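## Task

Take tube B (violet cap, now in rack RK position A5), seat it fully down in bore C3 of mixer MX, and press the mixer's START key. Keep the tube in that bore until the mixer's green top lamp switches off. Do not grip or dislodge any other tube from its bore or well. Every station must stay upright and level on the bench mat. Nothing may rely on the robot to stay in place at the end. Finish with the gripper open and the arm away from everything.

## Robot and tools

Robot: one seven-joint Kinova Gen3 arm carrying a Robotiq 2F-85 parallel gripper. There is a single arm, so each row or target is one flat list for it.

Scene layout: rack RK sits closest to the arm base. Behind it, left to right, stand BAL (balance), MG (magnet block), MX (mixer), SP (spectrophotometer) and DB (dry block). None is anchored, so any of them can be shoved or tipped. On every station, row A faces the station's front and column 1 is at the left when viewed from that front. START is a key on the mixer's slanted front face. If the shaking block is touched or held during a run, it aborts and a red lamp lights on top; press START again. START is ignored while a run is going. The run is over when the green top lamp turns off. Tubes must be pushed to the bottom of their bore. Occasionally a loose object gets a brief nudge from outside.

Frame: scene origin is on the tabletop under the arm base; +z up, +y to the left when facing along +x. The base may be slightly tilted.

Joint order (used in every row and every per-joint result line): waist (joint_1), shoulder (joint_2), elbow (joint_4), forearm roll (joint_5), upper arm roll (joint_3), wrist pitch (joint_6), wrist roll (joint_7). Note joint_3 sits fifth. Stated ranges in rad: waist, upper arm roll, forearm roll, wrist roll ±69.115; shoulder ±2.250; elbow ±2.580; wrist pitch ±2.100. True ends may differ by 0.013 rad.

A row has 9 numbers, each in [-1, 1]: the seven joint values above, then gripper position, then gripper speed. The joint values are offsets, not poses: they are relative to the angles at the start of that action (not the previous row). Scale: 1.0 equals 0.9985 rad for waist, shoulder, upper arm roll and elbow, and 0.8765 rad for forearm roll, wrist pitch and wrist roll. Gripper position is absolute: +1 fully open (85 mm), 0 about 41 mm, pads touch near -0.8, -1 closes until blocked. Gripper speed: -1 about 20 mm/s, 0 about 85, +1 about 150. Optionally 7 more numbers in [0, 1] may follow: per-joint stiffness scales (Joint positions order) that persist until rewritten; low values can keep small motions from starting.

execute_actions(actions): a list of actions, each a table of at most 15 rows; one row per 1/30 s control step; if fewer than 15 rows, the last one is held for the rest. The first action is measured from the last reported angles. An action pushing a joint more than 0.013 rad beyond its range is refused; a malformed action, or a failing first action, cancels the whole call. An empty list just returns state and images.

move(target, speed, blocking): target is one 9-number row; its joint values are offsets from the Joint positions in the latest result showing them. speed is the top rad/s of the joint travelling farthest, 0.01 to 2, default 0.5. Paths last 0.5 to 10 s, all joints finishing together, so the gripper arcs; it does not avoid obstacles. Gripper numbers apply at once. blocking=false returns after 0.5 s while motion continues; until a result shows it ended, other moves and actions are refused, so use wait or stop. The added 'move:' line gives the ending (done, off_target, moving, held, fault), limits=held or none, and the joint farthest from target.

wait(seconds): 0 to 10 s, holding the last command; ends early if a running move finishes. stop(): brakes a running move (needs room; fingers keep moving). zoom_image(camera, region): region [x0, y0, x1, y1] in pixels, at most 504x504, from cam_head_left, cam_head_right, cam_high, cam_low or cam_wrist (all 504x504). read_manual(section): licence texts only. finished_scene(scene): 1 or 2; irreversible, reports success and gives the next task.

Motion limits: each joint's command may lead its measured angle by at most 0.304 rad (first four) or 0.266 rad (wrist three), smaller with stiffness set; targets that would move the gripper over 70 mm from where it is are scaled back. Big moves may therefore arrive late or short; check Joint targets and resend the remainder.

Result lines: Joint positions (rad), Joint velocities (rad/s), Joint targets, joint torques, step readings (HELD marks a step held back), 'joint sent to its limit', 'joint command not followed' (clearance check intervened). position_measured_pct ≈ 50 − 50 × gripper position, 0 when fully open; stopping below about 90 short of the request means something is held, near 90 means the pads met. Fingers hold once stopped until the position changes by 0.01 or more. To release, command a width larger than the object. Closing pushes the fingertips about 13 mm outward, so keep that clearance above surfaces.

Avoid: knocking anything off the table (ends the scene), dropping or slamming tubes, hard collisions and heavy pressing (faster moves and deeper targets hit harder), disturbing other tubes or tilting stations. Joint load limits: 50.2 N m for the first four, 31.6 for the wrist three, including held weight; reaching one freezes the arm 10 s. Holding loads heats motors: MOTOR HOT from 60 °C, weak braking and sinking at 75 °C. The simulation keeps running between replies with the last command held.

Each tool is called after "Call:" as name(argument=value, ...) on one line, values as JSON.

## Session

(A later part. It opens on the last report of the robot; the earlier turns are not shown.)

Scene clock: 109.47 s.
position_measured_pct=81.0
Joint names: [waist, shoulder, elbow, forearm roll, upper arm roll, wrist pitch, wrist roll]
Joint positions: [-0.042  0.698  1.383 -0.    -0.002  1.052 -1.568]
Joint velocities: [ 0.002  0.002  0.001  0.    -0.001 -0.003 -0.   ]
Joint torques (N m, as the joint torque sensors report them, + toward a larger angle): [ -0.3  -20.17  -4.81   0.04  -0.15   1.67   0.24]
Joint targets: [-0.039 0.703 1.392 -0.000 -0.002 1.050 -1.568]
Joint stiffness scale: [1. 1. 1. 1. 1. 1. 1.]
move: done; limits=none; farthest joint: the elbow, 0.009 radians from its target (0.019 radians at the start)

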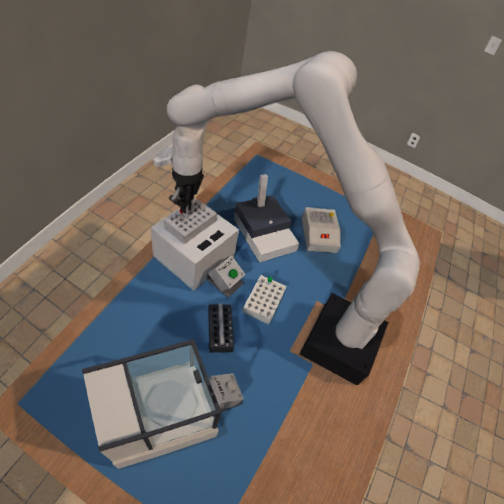

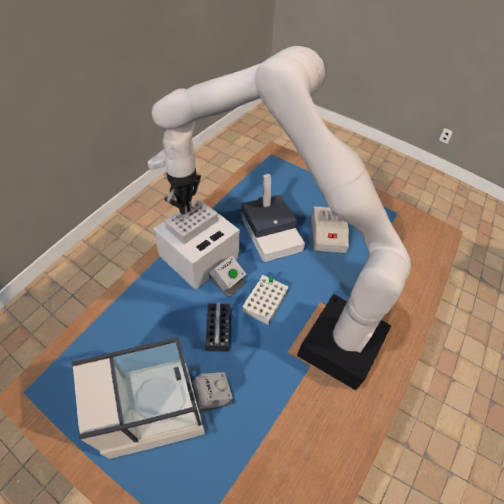

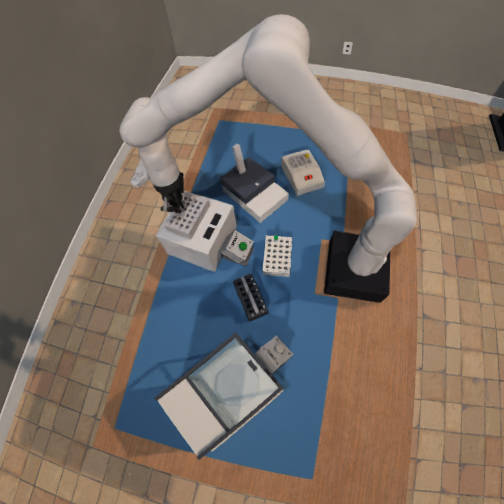

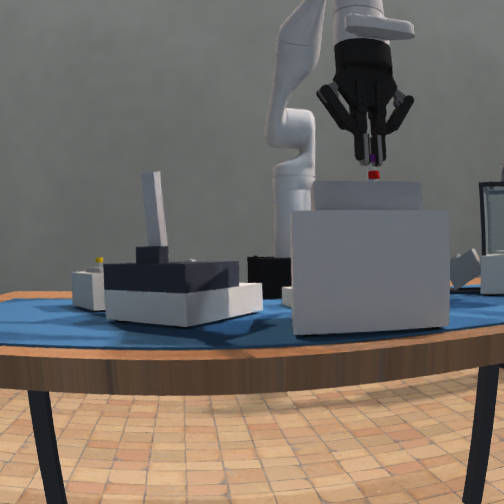

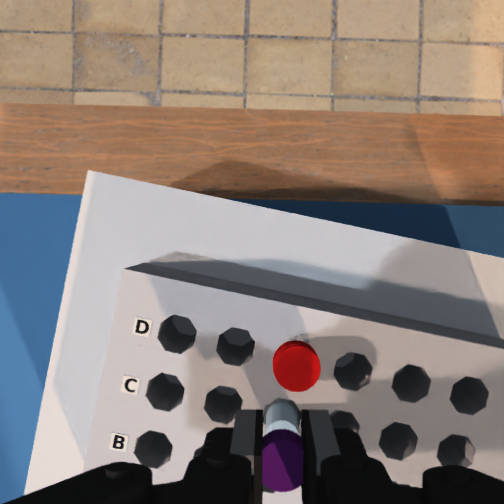

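Call:
move(target=[0.002,0.021,0.027,0,0,-0.045,0,-0.68,0], speed=0.02)

Call:
zoom_image(camera="cam_low", region=[310,110,430,220])

Scene clock: 114.87 s.
position_measured_pct=81.0
Joint names: [waist, shoulder, elbow, forearm roll, upper arm roll, wrist pitch, wrist roll]
Joint positions: [-0.042  0.714  1.402 -0.    -0.002  1.014 -1.568]
Joint velocities: [ 0.001  0.002 -0.001  0.    -0.    -0.002 -0.   ]
Joint torques (N m, as the joint torque sensors report them, + toward a larger angle): [ -0.71 -19.29  -4.56  -0.22  -0.76   1.16   0.12]
Joint targets: [-0.040 0.719 1.410 -0.000 -0.002 1.012 -1.568]
Joint stiffness scale: [1. 1. 1. 1. 1. 1. 1.]
move: done; limits=none; farthest joint: the elbow, 0.008 radians from its target (0.027 radians at the start)

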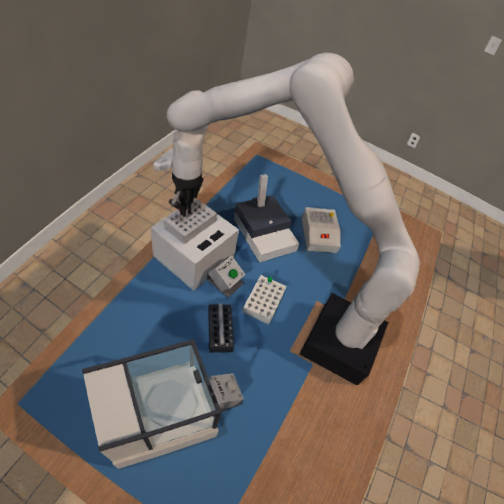

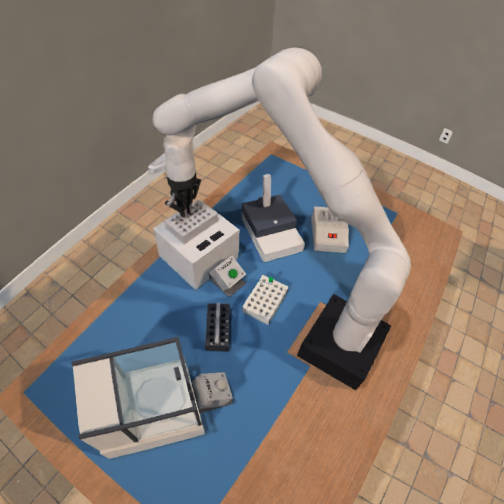

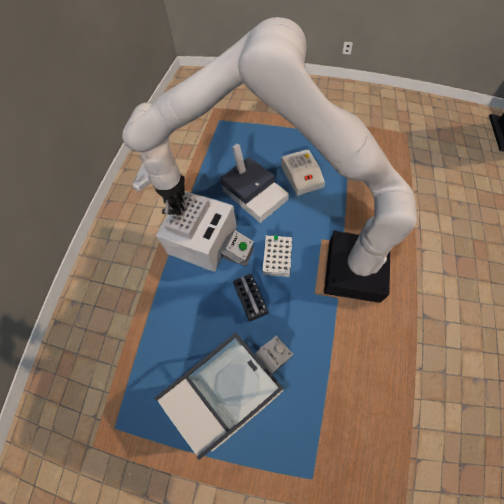

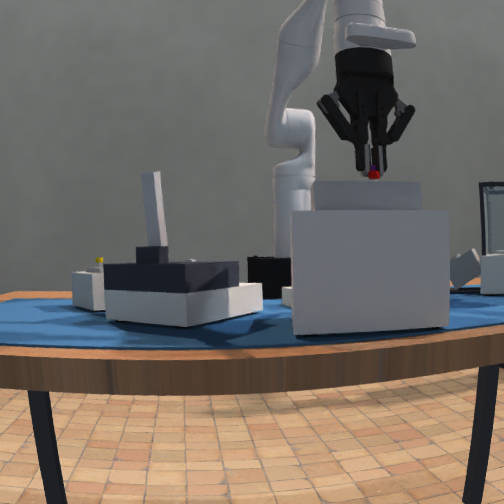

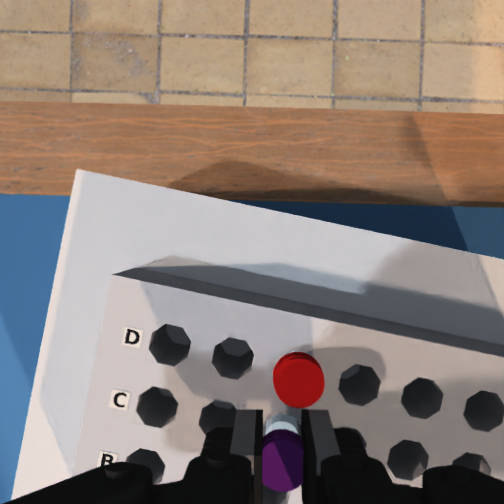

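Region (310, 110, 430, 220) of cam_low's 504x504 image, scaled by 4.200, with more detail than that image has; it fills the top 462 rows of this view, and the rest is white.

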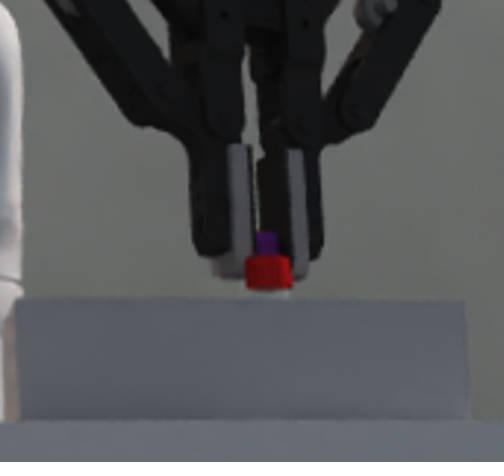

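Call:
move(target=[0.002,0.023,0.027,0,0,-0.04,0,-0.68,0], speed=0.02)

Call:
zoom_image(camera="cam_low", region=[310,110,430,220])

Scene clock: 119.90 s.
position_measured_pct=81.0
Joint names: [waist, shoulder, elbow, forearm roll, upper arm roll, wrist pitch, wrist roll]
Joint positions: [-0.042  0.726  1.415 -0.    -0.002  0.985 -1.568]
Joint velocities: [ 0.    -0.     0.001 -0.     0.     0.001  0.002]
Joint torques (N m, as the joint torque sensors report them, + toward a larger angle): [ -0.92 -11.32  -2.    -0.17  -0.91   0.11   0.15]
Joint targets: [-0.040 0.737 1.428 -0.000 -0.002 0.979 -1.568]
Joint stiffness scale: [1. 1. 1. 1. 1. 1. 1.]
move: off_target; limits=none; farthest joint: the elbow, 0.014 radians from its target (0.027 radians at the start)

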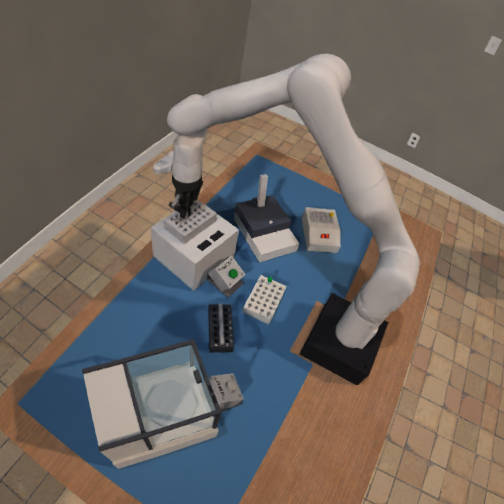

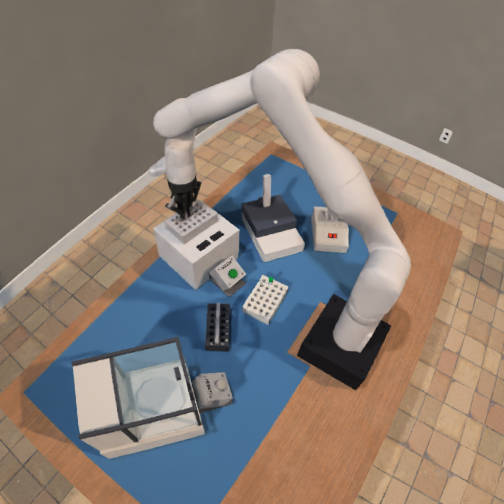

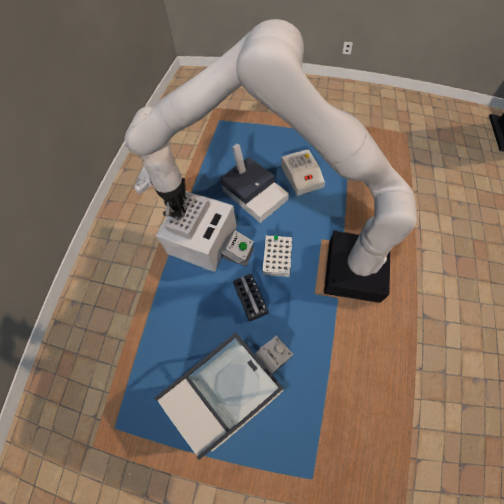

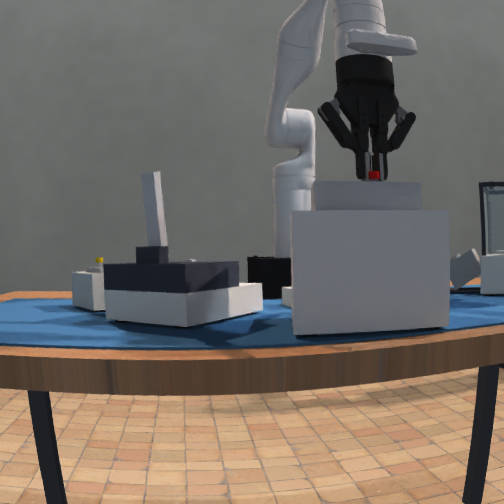

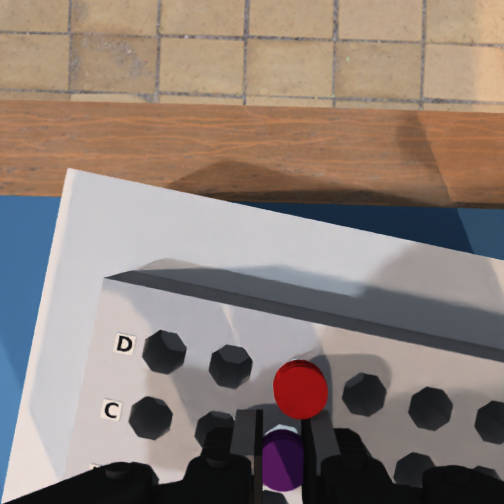

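Region (310, 110, 430, 220) of cam_low's 504x504 image, scaled by 4.200, with more detail than that image has; it fills the top 462 rows of this view, and the rest is white.

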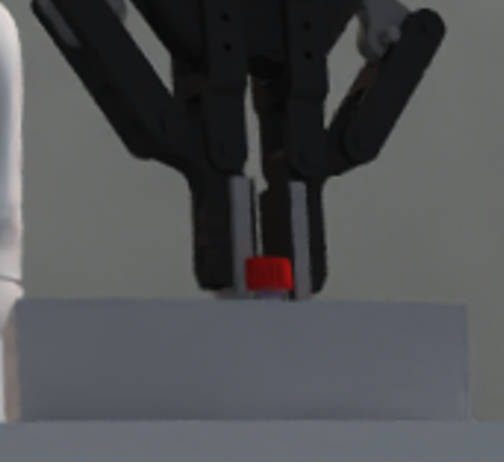

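Call:
move(target=[0,0.017,0.02,0,0,-0.007,0,-0.68,0], speed=0.03)

Call:
move(target=[0,0,0,0,0,0,0,-0.35,-0.5])

Call:
move(target=[0,-0.07,-0.075,0,0,0.17,0,-0.35,0], speed=0.12)

Call:
zoom_image(camera="cam_head_left", region=[150,180,240,270])

Scene clock: 125.60 s.
position_measured_pct=81.0
Joint names: [waist, shoulder, elbow, forearm roll, upper arm roll, wrist pitch, wrist roll]
Joint positions: [-0.042  0.726  1.418 -0.    -0.002  0.982 -1.568]
Joint velocities: [-0.001 -0.     0.     0.001  0.001 -0.001 -0.   ]
Joint torques (N m, as the joint torque sensors report them, + toward a larger angle): [-0.84 -7.74  0.69 -0.14 -0.95  0.83  0.08]
Joint targets: [-0.042 0.743 1.435 -0.000 -0.002 0.979 -1.568]
Joint stiffness scale: [1. 1. 1. 1. 1. 1. 1.]
move: off_target; limits=none; farthest joint: the shoulder, 0.017 radians from its target (0.017 radians at the start)

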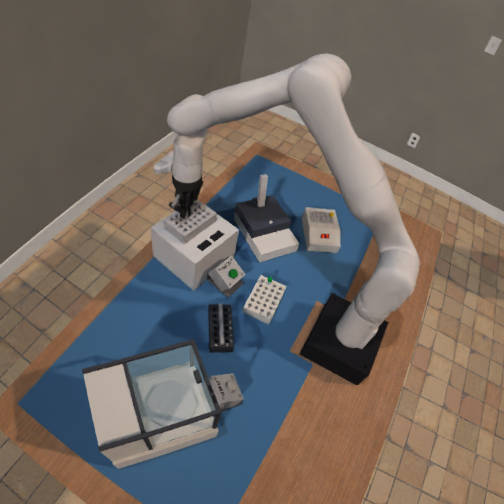

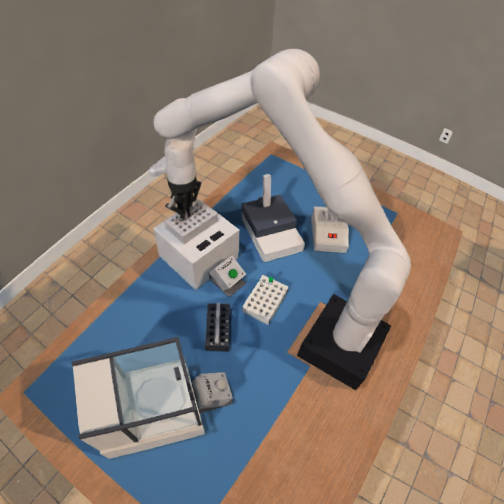

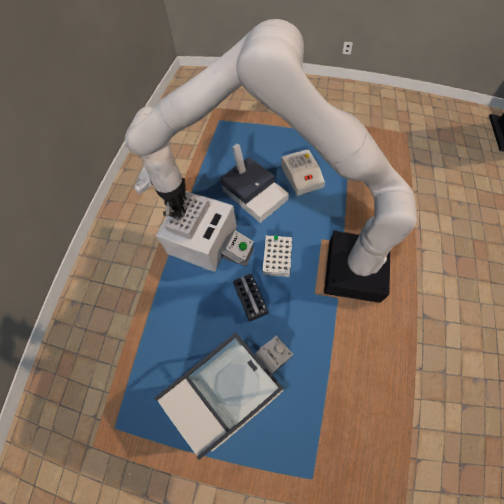

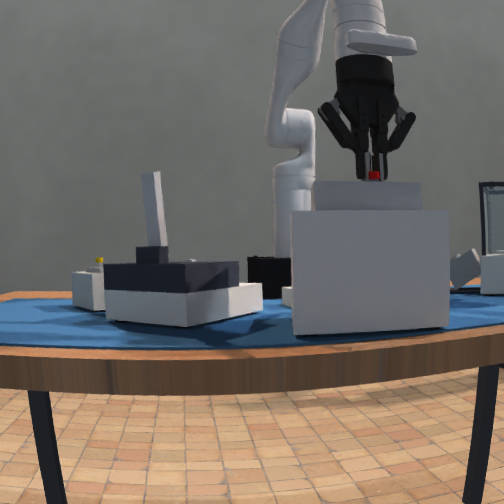

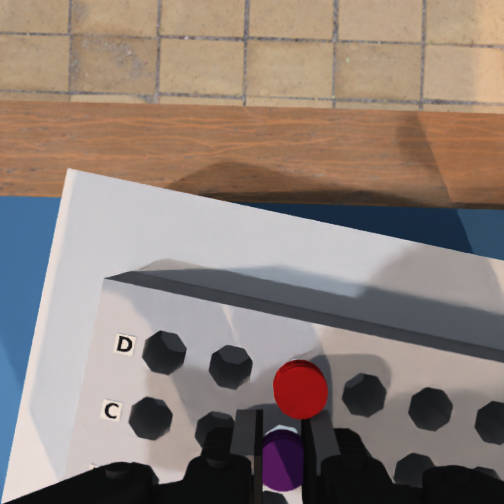

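Scene clock: 126.20 s.
position_measured_pct=67.5
Joint names: [waist, shoulder, elbow, forearm roll, upper arm roll, wrist pitch, wrist roll]
Joint positions: [-0.042  0.724  1.417 -0.    -0.002  0.982 -1.568]
Joint velocities: [ 0.001  0.    -0.     0.     0.     0.001  0.   ]
Joint torques (N m, as the joint torque sensors report them, + toward a larger angle): [ -0.09 -20.65  -6.7    0.26   0.07  -0.09   0.08]
Joint targets: [-0.042 0.726 1.418 -0.000 -0.002 0.982 -1.568]
Joint stiffness scale: [1. 1. 1. 1. 1. 1. 1.]
move: done; limits=none; farthest joint: the shoulder, 0.002 radians from its target (0.000 radians at the start)

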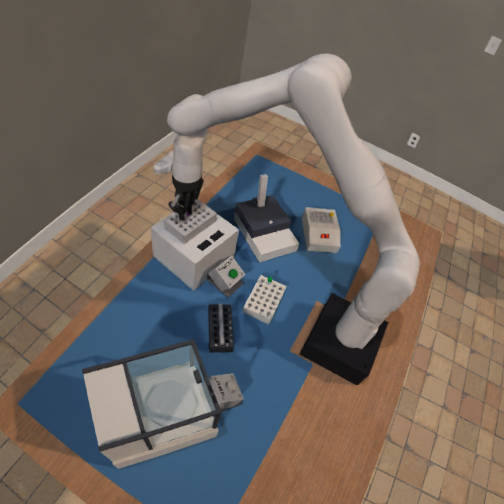

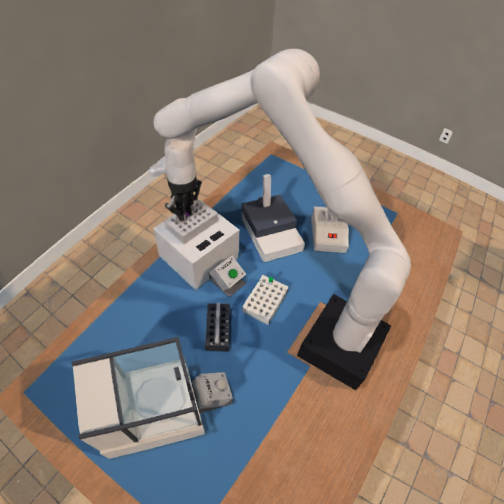

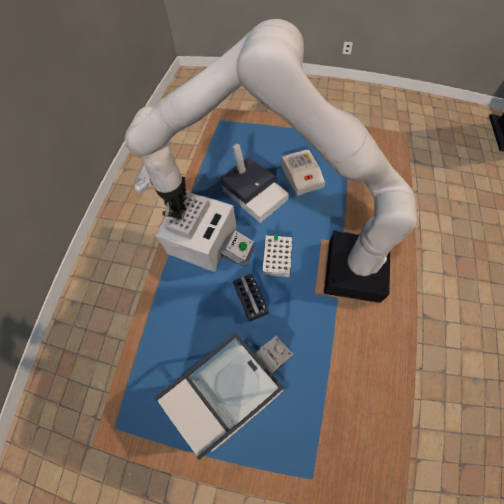

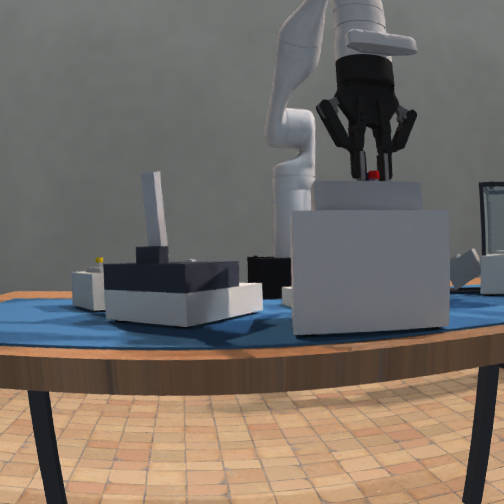

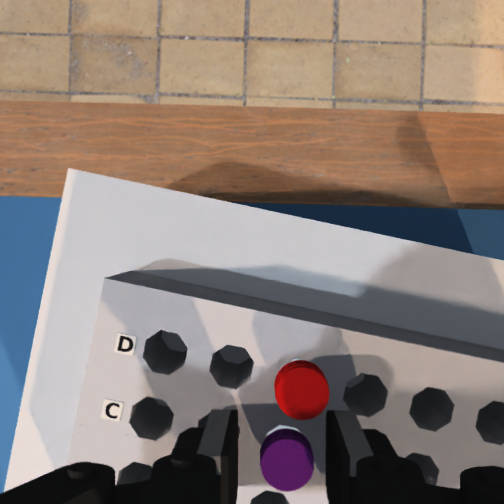

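Scene clock: 127.80 s.
position_measured_pct=67.5
Joint names: [waist, shoulder, elbow, forearm roll, upper arm roll, wrist pitch, wrist roll]
Joint positions: [-0.042  0.657  1.347 -0.    -0.002  1.124 -1.568]
Joint velocities: [ 0.    -0.002  0.     0.001  0.    -0.001  0.   ]
Joint torques (N m, as the joint torque sensors report them, + toward a larger angle): [  0.15 -20.98  -7.29   0.19   0.16   0.     0.03]
Joint targets: [-0.042 0.654 1.343 -0.000 -0.002 1.131 -1.568]
Joint stiffness scale: [1. 1. 1. 1. 1. 1. 1.]
move: done; limits=none; farthest joint: the wrist pitch, 0.007 radians from its target (0.149 radians at the start)

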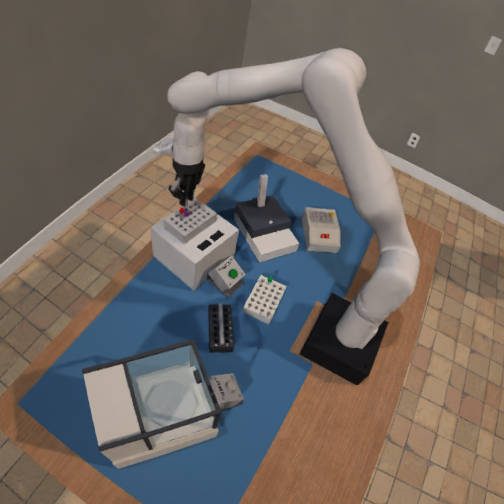

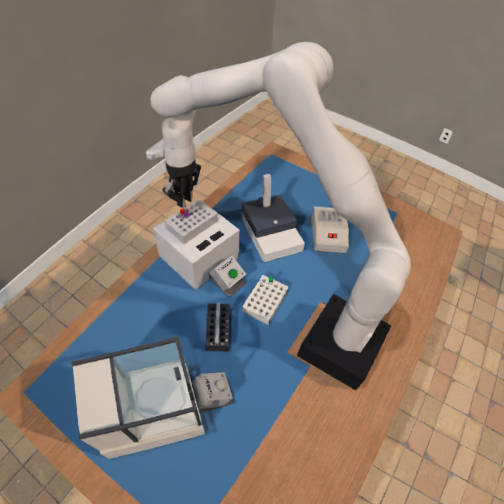

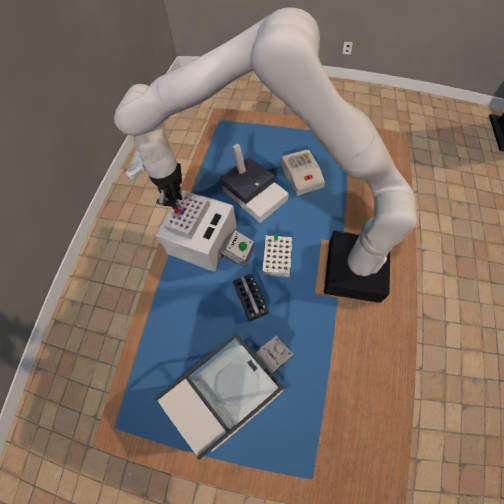

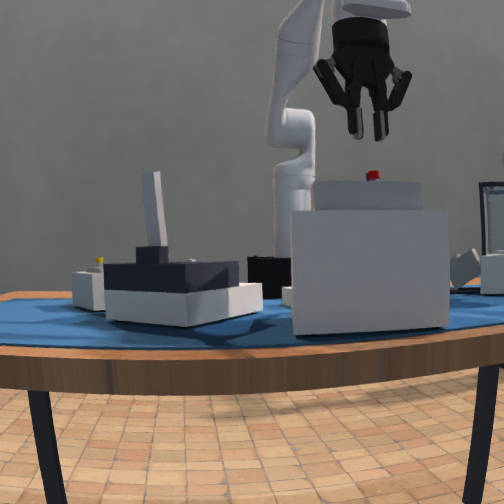

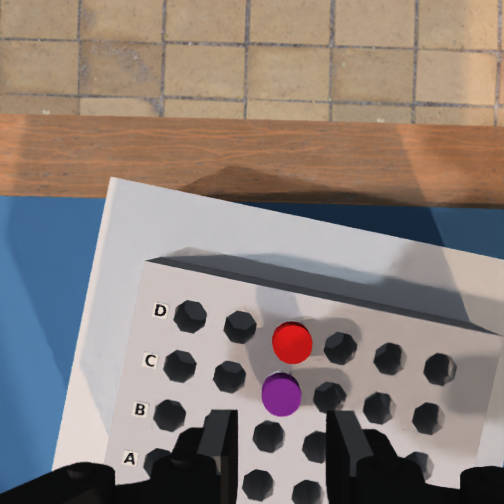

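Region (150, 180, 240, 270) of cam_head_left's 504x504 image, scaled by 5.600, with more detail than that image has.

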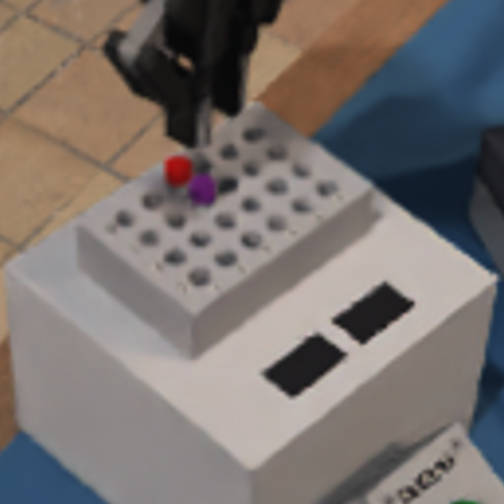

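Call:
move(target=[-0.09,-0.428,0.725,0,0,-0.324,0,-1,0], speed=0.8)

Call:
move(target=[0,0.13,0.2,0,0,-0.5,0,-1,0], speed=0.6)

Scene clock: 134.40 s.
position_measured_pct=91.7
Joint names: [waist, shoulder, elbow, forearm roll, upper arm roll, wrist pitch, wrist roll]
Joint positions: [-0.128  0.233  2.066 -0.    -0.002  0.847 -1.568]
Joint velocities: [ 0.002 -0.002 -0.    -0.    -0.    -0.001 -0.   ]
Joint torques (N m, as the joint torque sensors report them, + toward a larger angle): [  0.08 -12.2   -5.9    0.3   -0.02   0.03   0.13]
Joint targets: [-0.132 0.230 2.071 -0.000 -0.002 0.840 -1.568]
Joint stiffness scale: [1. 1. 1. 1. 1. 1. 1.]
move: done; limits=none; farthest joint: the wrist pitch, 0.007 radians from its target (0.284 radians at the start)

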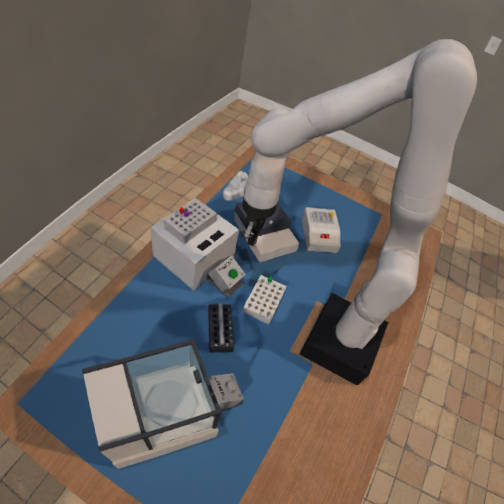

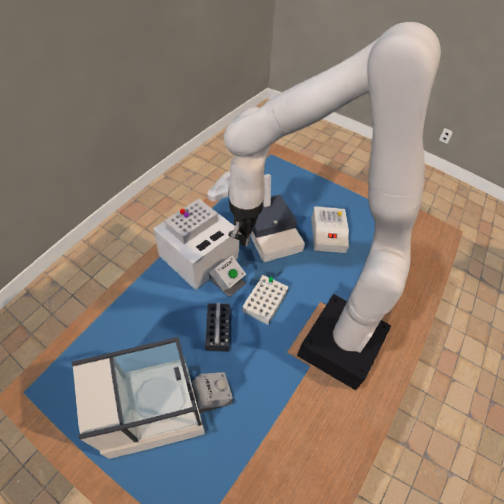

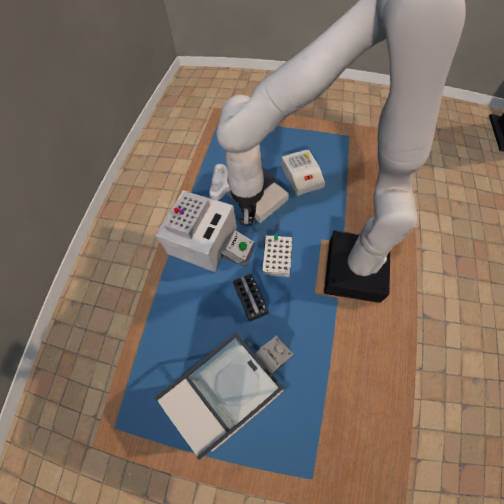

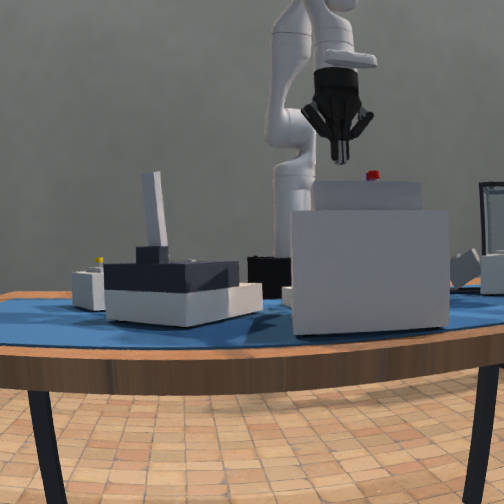

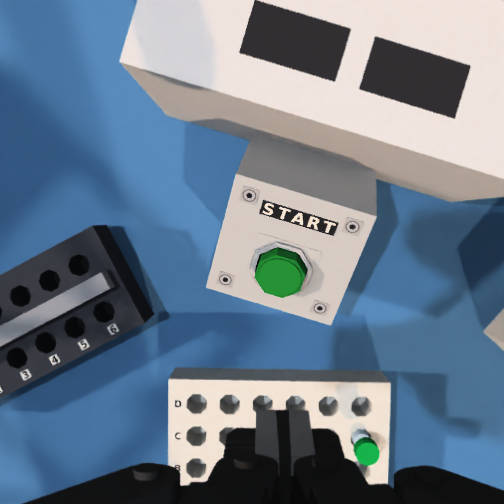

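Scene clock: 135.67 s.
position_measured_pct=91.7
Joint names: [waist, shoulder, elbow, forearm roll, upper arm roll, wrist pitch, wrist roll]
Joint positions: [-0.128  0.359  2.261 -0.    -0.002  0.416 -1.568]
Joint velocities: [ 0.     0.003  0.001  0.001  0.    -0.001  0.001]
Joint torques (N m, as the joint torque sensors report them, + toward a larger angle): [ -0.04 -12.39  -4.05   0.26  -0.01  -0.21   0.09]
Joint targets: [-0.128 0.362 2.266 -0.000 -0.002 0.409 -1.568]
Joint stiffness scale: [1. 1. 1. 1. 1. 1. 1.]
move: done; limits=none; farthest joint: the wrist pitch, 0.007 radians from its target (0.438 radians at the start)

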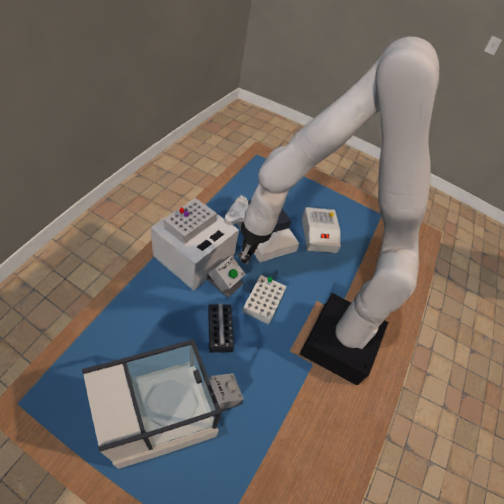

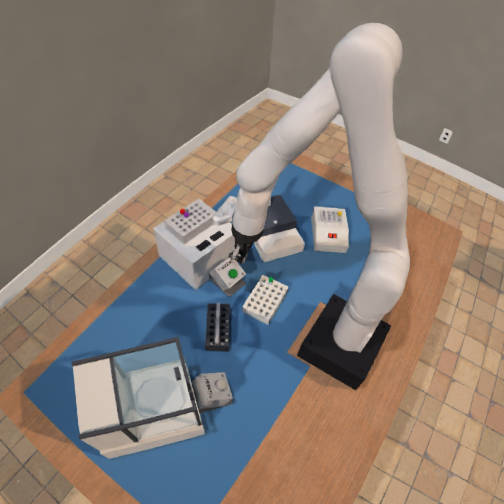

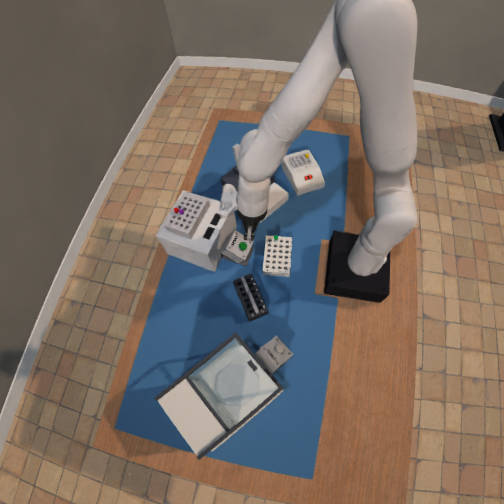

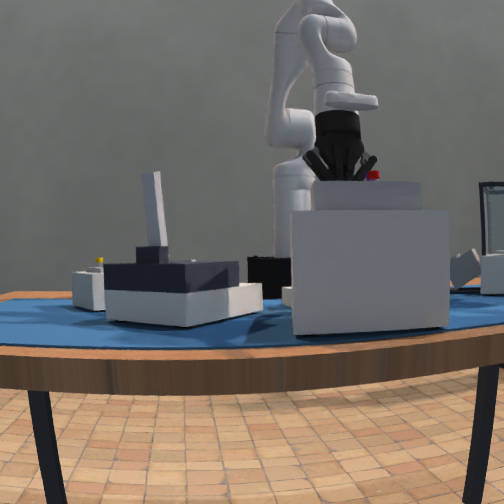

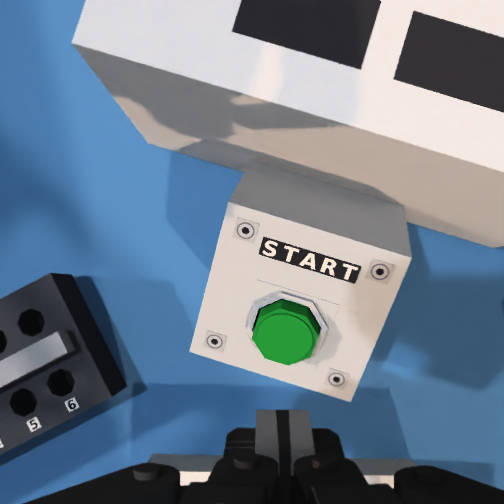

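Call:
move(target=[0.009,0.147,0.192,0,0,-0.607,0,-1,0], speed=0.4)

Scene clock: 140.20 s.
position_measured_pct=91.7
Joint names: [waist, shoulder, elbow, forearm roll, upper arm roll, wrist pitch, wrist roll]
Joint positions: [-0.123  0.503  2.448 -0.    -0.002 -0.109 -1.568]
Joint velocities: [ 0.     0.002  0.    -0.    -0.    -0.001  0.001]
Joint torques (N m, as the joint torque sensors report them, + toward a larger angle): [  0.04 -11.76  -1.97   0.26   0.21  -0.74   0.05]
Joint targets: [-0.119 0.506 2.453 -0.000 -0.002 -0.116 -1.568]
Joint stiffness scale: [1. 1. 1. 1. 1. 1. 1.]
move: done; limits=none; farthest joint: the wrist pitch, 0.007 radians from its target (0.532 radians at the start)

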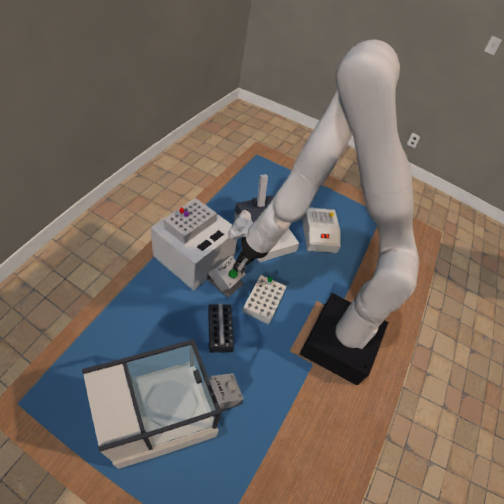

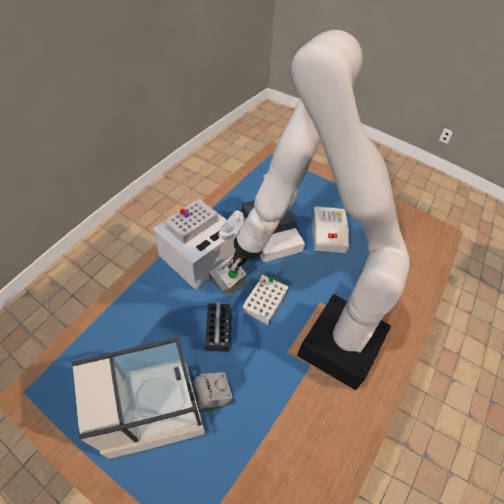

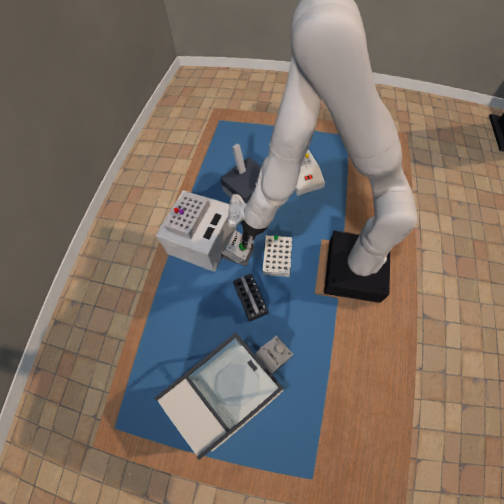

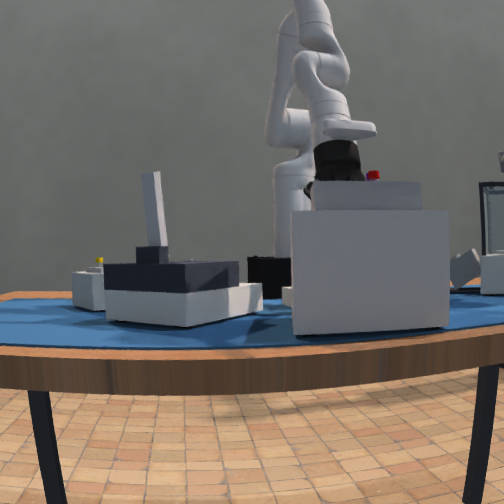

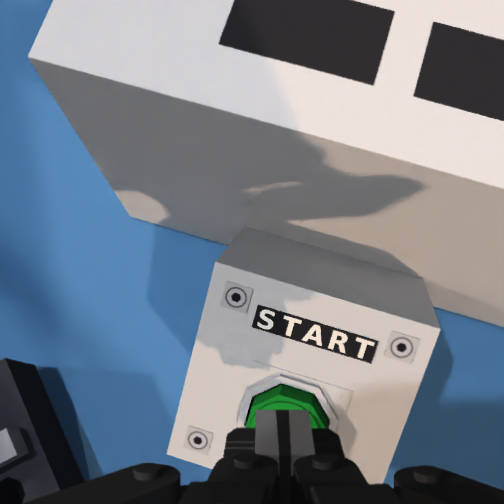

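Call:
move(target=[0,0.153,0.017,0,0,-0.193,0,-1,0], speed=0.08)

Scene clock: 144.93 s.
position_measured_pct=91.7
Joint names: [waist, shoulder, elbow, forearm roll, upper arm roll, wrist pitch, wrist roll]
Joint positions: [-0.123  0.637  2.465 -0.    -0.002 -0.274 -1.568]
Joint velocities: [ 0.001 -0.001  0.001 -0.001  0.    -0.002  0.   ]
Joint torques (N m, as the joint torque sensors report them, + toward a larger angle): [ 0.02 -1.37 -3.51  0.2   0.05 -0.18  0.12]
Joint targets: [-0.123 0.656 2.465 -0.000 -0.002 -0.278 -1.568]
Joint stiffness scale: [1. 1. 1. 1. 1. 1. 1.]
move: off_target; limits=none; farthest joint: the shoulder, 0.019 radians from its target (0.152 radians at the start)

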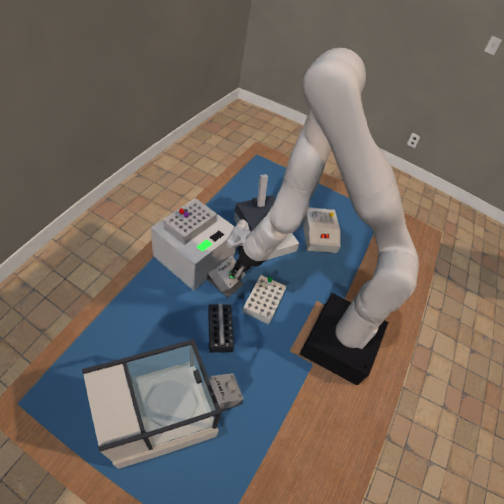

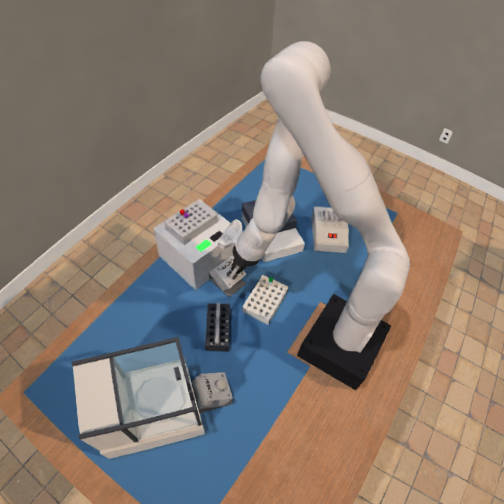

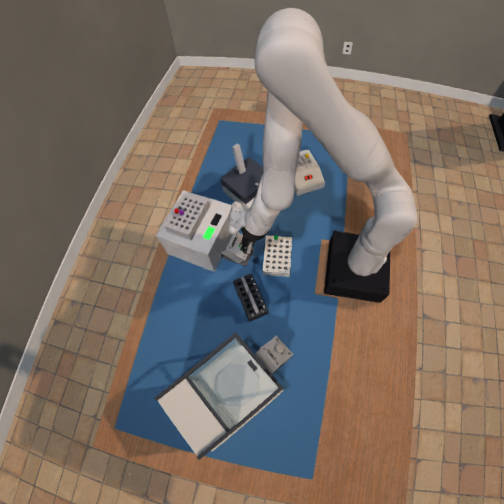

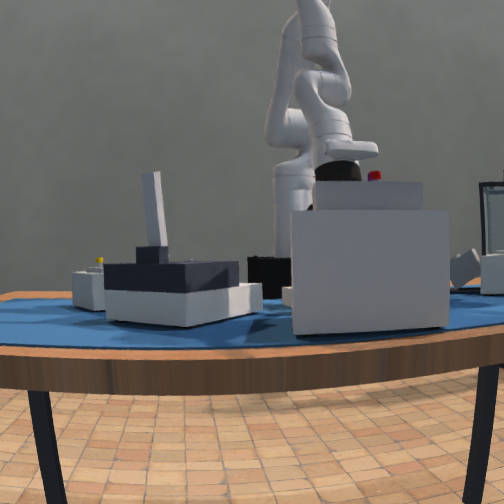

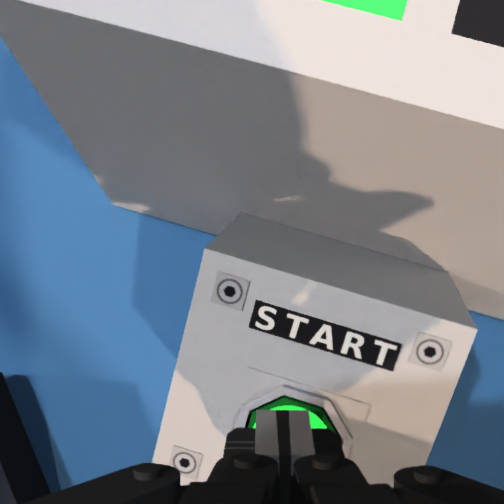

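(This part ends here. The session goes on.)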